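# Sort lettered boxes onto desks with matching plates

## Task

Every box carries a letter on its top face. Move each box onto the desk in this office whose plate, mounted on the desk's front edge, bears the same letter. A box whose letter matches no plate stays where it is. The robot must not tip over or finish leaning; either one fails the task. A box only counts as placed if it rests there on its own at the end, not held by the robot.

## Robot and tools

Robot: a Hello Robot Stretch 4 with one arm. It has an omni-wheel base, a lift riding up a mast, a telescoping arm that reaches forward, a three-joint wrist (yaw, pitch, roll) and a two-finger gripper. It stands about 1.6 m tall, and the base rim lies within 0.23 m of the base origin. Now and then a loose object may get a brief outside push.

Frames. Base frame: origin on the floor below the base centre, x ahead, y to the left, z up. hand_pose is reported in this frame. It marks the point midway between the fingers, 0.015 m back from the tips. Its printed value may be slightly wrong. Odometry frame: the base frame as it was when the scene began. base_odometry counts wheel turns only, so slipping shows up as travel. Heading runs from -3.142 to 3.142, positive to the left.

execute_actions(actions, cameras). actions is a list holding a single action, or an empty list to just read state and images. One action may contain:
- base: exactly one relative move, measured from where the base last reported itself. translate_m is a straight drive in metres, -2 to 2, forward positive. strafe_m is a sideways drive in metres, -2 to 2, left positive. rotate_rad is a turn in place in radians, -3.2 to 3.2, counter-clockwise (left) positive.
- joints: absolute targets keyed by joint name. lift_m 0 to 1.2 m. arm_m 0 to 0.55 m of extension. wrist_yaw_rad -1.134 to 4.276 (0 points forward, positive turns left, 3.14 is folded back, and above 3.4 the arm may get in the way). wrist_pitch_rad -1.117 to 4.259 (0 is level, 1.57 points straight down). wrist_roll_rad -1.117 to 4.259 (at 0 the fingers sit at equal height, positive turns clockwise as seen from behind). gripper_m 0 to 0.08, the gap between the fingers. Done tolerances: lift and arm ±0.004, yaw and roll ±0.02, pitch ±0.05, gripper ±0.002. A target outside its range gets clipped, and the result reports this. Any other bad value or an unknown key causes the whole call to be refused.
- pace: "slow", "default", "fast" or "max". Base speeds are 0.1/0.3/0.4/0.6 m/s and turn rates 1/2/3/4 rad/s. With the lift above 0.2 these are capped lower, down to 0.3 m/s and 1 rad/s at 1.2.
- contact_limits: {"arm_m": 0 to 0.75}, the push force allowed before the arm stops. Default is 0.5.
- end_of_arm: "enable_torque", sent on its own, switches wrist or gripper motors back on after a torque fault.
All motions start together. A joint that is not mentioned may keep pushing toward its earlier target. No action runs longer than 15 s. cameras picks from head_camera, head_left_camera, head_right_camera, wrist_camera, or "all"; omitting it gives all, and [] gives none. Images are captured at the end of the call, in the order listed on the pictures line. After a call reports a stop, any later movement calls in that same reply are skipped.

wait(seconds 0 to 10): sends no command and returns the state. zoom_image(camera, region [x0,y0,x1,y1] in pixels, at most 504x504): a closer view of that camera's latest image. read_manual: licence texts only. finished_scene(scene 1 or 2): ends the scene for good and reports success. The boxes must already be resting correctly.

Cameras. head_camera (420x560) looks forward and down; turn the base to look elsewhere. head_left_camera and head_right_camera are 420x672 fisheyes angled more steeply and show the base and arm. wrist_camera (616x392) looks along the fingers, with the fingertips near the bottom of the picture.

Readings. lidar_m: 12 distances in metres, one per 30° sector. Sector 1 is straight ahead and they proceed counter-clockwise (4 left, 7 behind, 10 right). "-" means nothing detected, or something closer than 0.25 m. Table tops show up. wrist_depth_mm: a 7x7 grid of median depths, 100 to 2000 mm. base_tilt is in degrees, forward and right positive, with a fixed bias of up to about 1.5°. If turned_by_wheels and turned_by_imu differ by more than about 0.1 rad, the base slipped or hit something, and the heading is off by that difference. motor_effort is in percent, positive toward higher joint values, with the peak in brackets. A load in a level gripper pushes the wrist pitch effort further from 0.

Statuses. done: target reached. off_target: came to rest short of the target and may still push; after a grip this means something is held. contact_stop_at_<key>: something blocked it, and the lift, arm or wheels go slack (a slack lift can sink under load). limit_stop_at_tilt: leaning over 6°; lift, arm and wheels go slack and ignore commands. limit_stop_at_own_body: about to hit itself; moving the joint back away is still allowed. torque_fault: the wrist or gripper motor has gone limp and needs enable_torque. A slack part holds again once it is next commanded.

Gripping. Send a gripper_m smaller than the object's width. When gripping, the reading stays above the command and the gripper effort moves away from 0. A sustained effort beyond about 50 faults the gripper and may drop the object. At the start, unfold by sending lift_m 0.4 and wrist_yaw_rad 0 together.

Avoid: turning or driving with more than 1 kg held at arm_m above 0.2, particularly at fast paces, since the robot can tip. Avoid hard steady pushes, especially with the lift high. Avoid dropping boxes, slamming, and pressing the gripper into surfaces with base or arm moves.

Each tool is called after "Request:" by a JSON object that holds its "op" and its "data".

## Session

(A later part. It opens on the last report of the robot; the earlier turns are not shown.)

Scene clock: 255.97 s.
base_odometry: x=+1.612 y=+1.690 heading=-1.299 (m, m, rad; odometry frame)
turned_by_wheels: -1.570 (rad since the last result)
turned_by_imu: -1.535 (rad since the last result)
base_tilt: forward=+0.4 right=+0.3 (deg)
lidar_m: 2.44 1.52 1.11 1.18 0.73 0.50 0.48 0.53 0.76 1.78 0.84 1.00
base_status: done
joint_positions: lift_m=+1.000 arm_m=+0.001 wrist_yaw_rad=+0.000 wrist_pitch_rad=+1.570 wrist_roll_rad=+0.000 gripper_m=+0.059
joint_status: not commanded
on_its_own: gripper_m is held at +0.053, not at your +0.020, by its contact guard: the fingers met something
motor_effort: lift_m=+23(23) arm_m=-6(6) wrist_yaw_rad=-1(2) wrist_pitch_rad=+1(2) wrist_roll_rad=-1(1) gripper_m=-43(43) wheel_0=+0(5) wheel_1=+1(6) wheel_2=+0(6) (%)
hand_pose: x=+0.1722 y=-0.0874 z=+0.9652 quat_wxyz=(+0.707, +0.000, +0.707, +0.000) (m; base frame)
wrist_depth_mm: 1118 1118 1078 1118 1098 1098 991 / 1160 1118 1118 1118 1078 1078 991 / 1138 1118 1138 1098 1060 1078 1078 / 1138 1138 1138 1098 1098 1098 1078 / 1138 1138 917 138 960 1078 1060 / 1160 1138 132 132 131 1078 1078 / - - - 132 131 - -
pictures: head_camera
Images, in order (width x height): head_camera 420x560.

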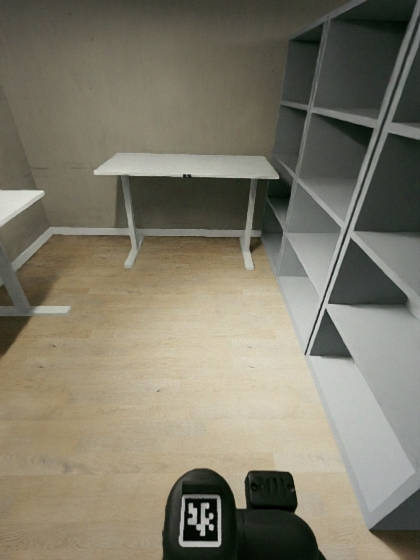

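Request:
{"op": "execute_actions", "data": {"actions": [{"base":{"translate_m":2.0},"joints":{"lift_m":1.2}}], "cameras": []}}

Request:
{"op": "execute_actions", "data": {"actions": [{"joints":{"arm_m":0.55}}], "cameras": ["wrist_camera"]}}

Scene clock: 266.40 s.
base_odometry: x=+2.150 y=-0.237 heading=-1.299 (m, m, rad; odometry frame)
turned_by_wheels: +0.000 (rad since the last result)
turned_by_imu: -0.010 (rad since the last result)
base_tilt: forward=+0.4 right=+0.3 (deg)
lidar_m: 0.44 0.47 0.62 1.10 1.13 1.54 2.52 0.97 0.70 0.66 0.66 0.48
base_status: done
joint_positions: lift_m=+1.200 arm_m=+0.001 wrist_yaw_rad=+0.000 wrist_pitch_rad=+1.570 wrist_roll_rad=+0.000 gripper_m=+0.059
joint_status: all done
on_its_own: gripper_m is held at +0.053, not at your +0.020, by its contact guard: the fingers met something
motor_effort: lift_m=+24(26) arm_m=-6(6) wrist_yaw_rad=-1(1) wrist_pitch_rad=-1(2) wrist_roll_rad=+0(0) gripper_m=-42(43) wheel_0=+0(5) wheel_1=+0(3) wheel_2=+1(9) (%)
hand_pose: x=+0.1722 y=-0.0874 z=+1.1651 quat_wxyz=(+0.707, +0.000, +0.707, +0.000) (m; base frame)
wrist_depth_mm: 1308 1308 1308 1281 1255 1255 1160 / 1308 1308 1308 1281 1281 1229 1182 / 1336 1336 1308 1281 1308 1281 946 / 1336 1336 1308 1308 1281 1281 1182 / 1308 1336 1308 138 1229 1281 1229 / 1336 1336 132 131 131 1229 1182 / - - - 132 131 - -
pictures: none
No camera images: the call's "cameras" was empty. Leave "cameras" out to get every camera's image.

Scene clock: 269.07 s.
base_odometry: x=+2.150 y=-0.237 heading=-1.299 (m, m, rad; odometry frame)
turned_by_wheels: +0.000 (rad since the last result)
turned_by_imu: -0.001 (rad since the last result)
base_tilt: forward=+0.4 right=+0.2 (deg)
lidar_m: 0.44 0.45 0.66 1.10 1.14 1.53 2.53 1.00 0.70 0.66 0.67 0.48
base_status: not commanded
joint_positions: lift_m=+1.200 arm_m=+0.547 wrist_yaw_rad=+0.000 wrist_pitch_rad=+1.570 wrist_roll_rad=+0.000 gripper_m=+0.059
joint_status: all done
joint sent to its limit — the command would take arm_m past its upper limit, so that joint was sent only as far as its limit.
on_its_own: gripper_m is held at +0.053, not at your +0.020, by its contact guard: the fingers met something
motor_effort: lift_m=+24(24) arm_m=+7(6) wrist_yaw_rad=-2(3) wrist_pitch_rad=+3(1) wrist_roll_rad=+0(0) gripper_m=-42(41) wheel_0=+0(0) wheel_1=+0(0) wheel_2=+0(1) (%)
hand_pose: x=+0.7180 y=-0.0874 z=+1.1651 quat_wxyz=(+0.707, +0.000, +0.707, +0.000) (m; base frame)
wrist_depth_mm: 364 362 359 353 351 345 343 / 364 359 357 355 351 347 345 / 368 366 362 355 355 347 345 / 373 366 362 357 355 351 349 / 373 368 364 137 355 357 351 / 373 368 132 131 131 353 353 / - - - 132 131 - -
pictures: wrist_camera
Images, in order (width x height): wrist_camera 616x392.

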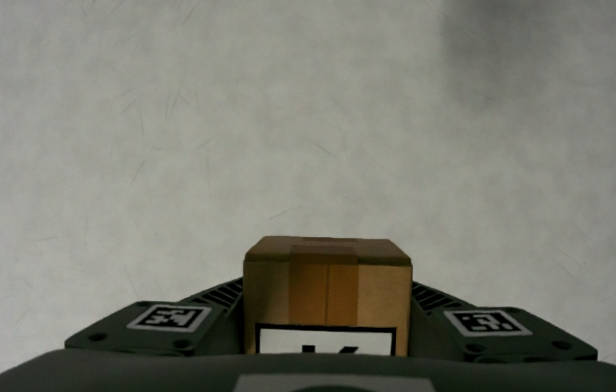

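Same height as desk C.

Request:
{"op": "execute_actions", "data": {"actions": [{"joints":{"lift_m":1.025},"pace":"slow"}], "cameras": []}}

Request:
{"op": "execute_actions", "data": {"actions": [{"joints":{"gripper_m":0.08}}], "cameras": []}}

Request:
{"op": "execute_actions", "data": {"actions": [{"joints":{"lift_m":1.15}}], "cameras": ["wrist_camera"]}}

Scene clock: 273.77 s.
base_odometry: x=+2.150 y=-0.237 heading=-1.299 (m, m, rad; odometry frame)
turned_by_wheels: +0.000 (rad since the last result)
turned_by_imu: -0.002 (rad since the last result)
base_tilt: forward=+0.4 right=+0.3 (deg)
lidar_m: 0.44 0.46 0.64 1.09 1.15 1.55 2.51 0.98 0.72 0.64 0.64 0.48
base_status: not commanded
joint_positions: lift_m=+1.025 arm_m=+0.547 wrist_yaw_rad=+0.000 wrist_pitch_rad=+1.570 wrist_roll_rad=+0.000 gripper_m=+0.059
joint_status: all done
on_its_own: gripper_m is held at +0.053, not at your +0.020, by its contact guard: the fingers met something
motor_effort: lift_m=+14(23) arm_m=+7(7) wrist_yaw_rad=-2(2) wrist_pitch_rad=+2(1) wrist_roll_rad=+0(0) gripper_m=-42(41) wheel_0=+0(0) wheel_1=+0(0) wheel_2=+0(0) (%)
hand_pose: x=+0.7180 y=-0.0874 z=+0.9909 quat_wxyz=(+0.707, +0.000, +0.707, +0.000) (m; base frame)
wrist_depth_mm: 187 186 184 182 180 178 - / 189 187 185 183 181 179 178 / 189 189 186 184 182 181 180 / 191 189 186 185 183 181 180 / 192 190 188 138 182 182 181 / 193 190 132 131 131 182 - / - - - 132 131 - -
pictures: none
No camera images: the call's "cameras" was empty. Leave "cameras" out to get every camera's image.

Scene clock: 274.70 s.
base_odometry: x=+2.150 y=-0.237 heading=-1.299 (m, m, rad; odometry frame)
turned_by_wheels: +0.000 (rad since the last result)
turned_by_imu: +0.000 (rad since the last result)
base_tilt: forward=+0.4 right=+0.3 (deg)
lidar_m: 0.45 0.47 0.65 1.09 1.12 1.54 2.52 0.99 0.70 0.66 0.66 0.46
base_status: not commanded
joint_positions: lift_m=+1.025 arm_m=+0.547 wrist_yaw_rad=+0.000 wrist_pitch_rad=+1.570 wrist_roll_rad=+0.000 gripper_m=+0.080
joint_status: all done
motor_effort: lift_m=+14(14) arm_m=+7(7) wrist_yaw_rad=-1(2) wrist_pitch_rad=+0(3) wrist_roll_rad=+1(0) gripper_m=-1(39) wheel_0=+0(0) wheel_1=+0(0) wheel_2=+0(0) (%)
hand_pose: x=+0.7180 y=-0.0874 z=+0.9909 quat_wxyz=(+0.707, +0.000, +0.707, +0.000) (m; base frame)
wrist_depth_mm: 188 186 184 182 180 179 - / 189 187 186 183 181 179 179 / 190 189 186 185 182 181 179 / 191 189 187 185 183 182 180 / 193 190 188 139 184 182 181 / 193 191 138 137 136 132 - / - - 138 137 136 - -
pictures: none
No camera images: the call's "cameras" was empty. Leave "cameras" out to get every camera's image.

Scene clock: 276.27 s.
base_odometry: x=+2.150 y=-0.237 heading=-1.299 (m, m, rad; odometry frame)
turned_by_wheels: +0.000 (rad since the last result)
turned_by_imu: -0.001 (rad since the last result)
base_tilt: forward=+0.4 right=+0.3 (deg)
lidar_m: 0.44 0.45 0.64 1.09 1.14 1.56 2.55 0.99 0.70 0.65 0.66 0.49
base_status: not commanded
joint_positions: lift_m=+1.150 arm_m=+0.547 wrist_yaw_rad=+0.000 wrist_pitch_rad=+1.570 wrist_roll_rad=+0.000 gripper_m=+0.080
joint_status: all done
motor_effort: lift_m=+24(24) arm_m=+7(7) wrist_yaw_rad=-3(3) wrist_pitch_rad=+4(2) wrist_roll_rad=+1(1) gripper_m=+0(1) wheel_0=+0(0) wheel_1=+0(0) wheel_2=+0(0) (%)
hand_pose: x=+0.7180 y=-0.0874 z=+1.1151 quat_wxyz=(+0.707, +0.000, +0.707, +0.000) (m; base frame)
wrist_depth_mm: 314 310 307 304 301 298 294 / 315 312 310 306 303 300 297 / 317 312 310 307 304 303 298 / 320 315 312 309 306 304 298 / 324 319 314 262 307 304 303 / 322 317 145 263 307 133 - / - - 140 290 310 - -
pictures: wrist_camera
Images, in order (width x height): wrist_camera 616x392.

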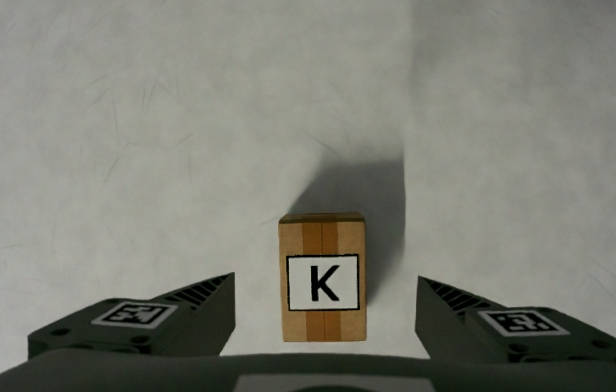

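Request:
{"op": "finished_scene", "data": {"scene": 1}}

The scene is finished: the task was done.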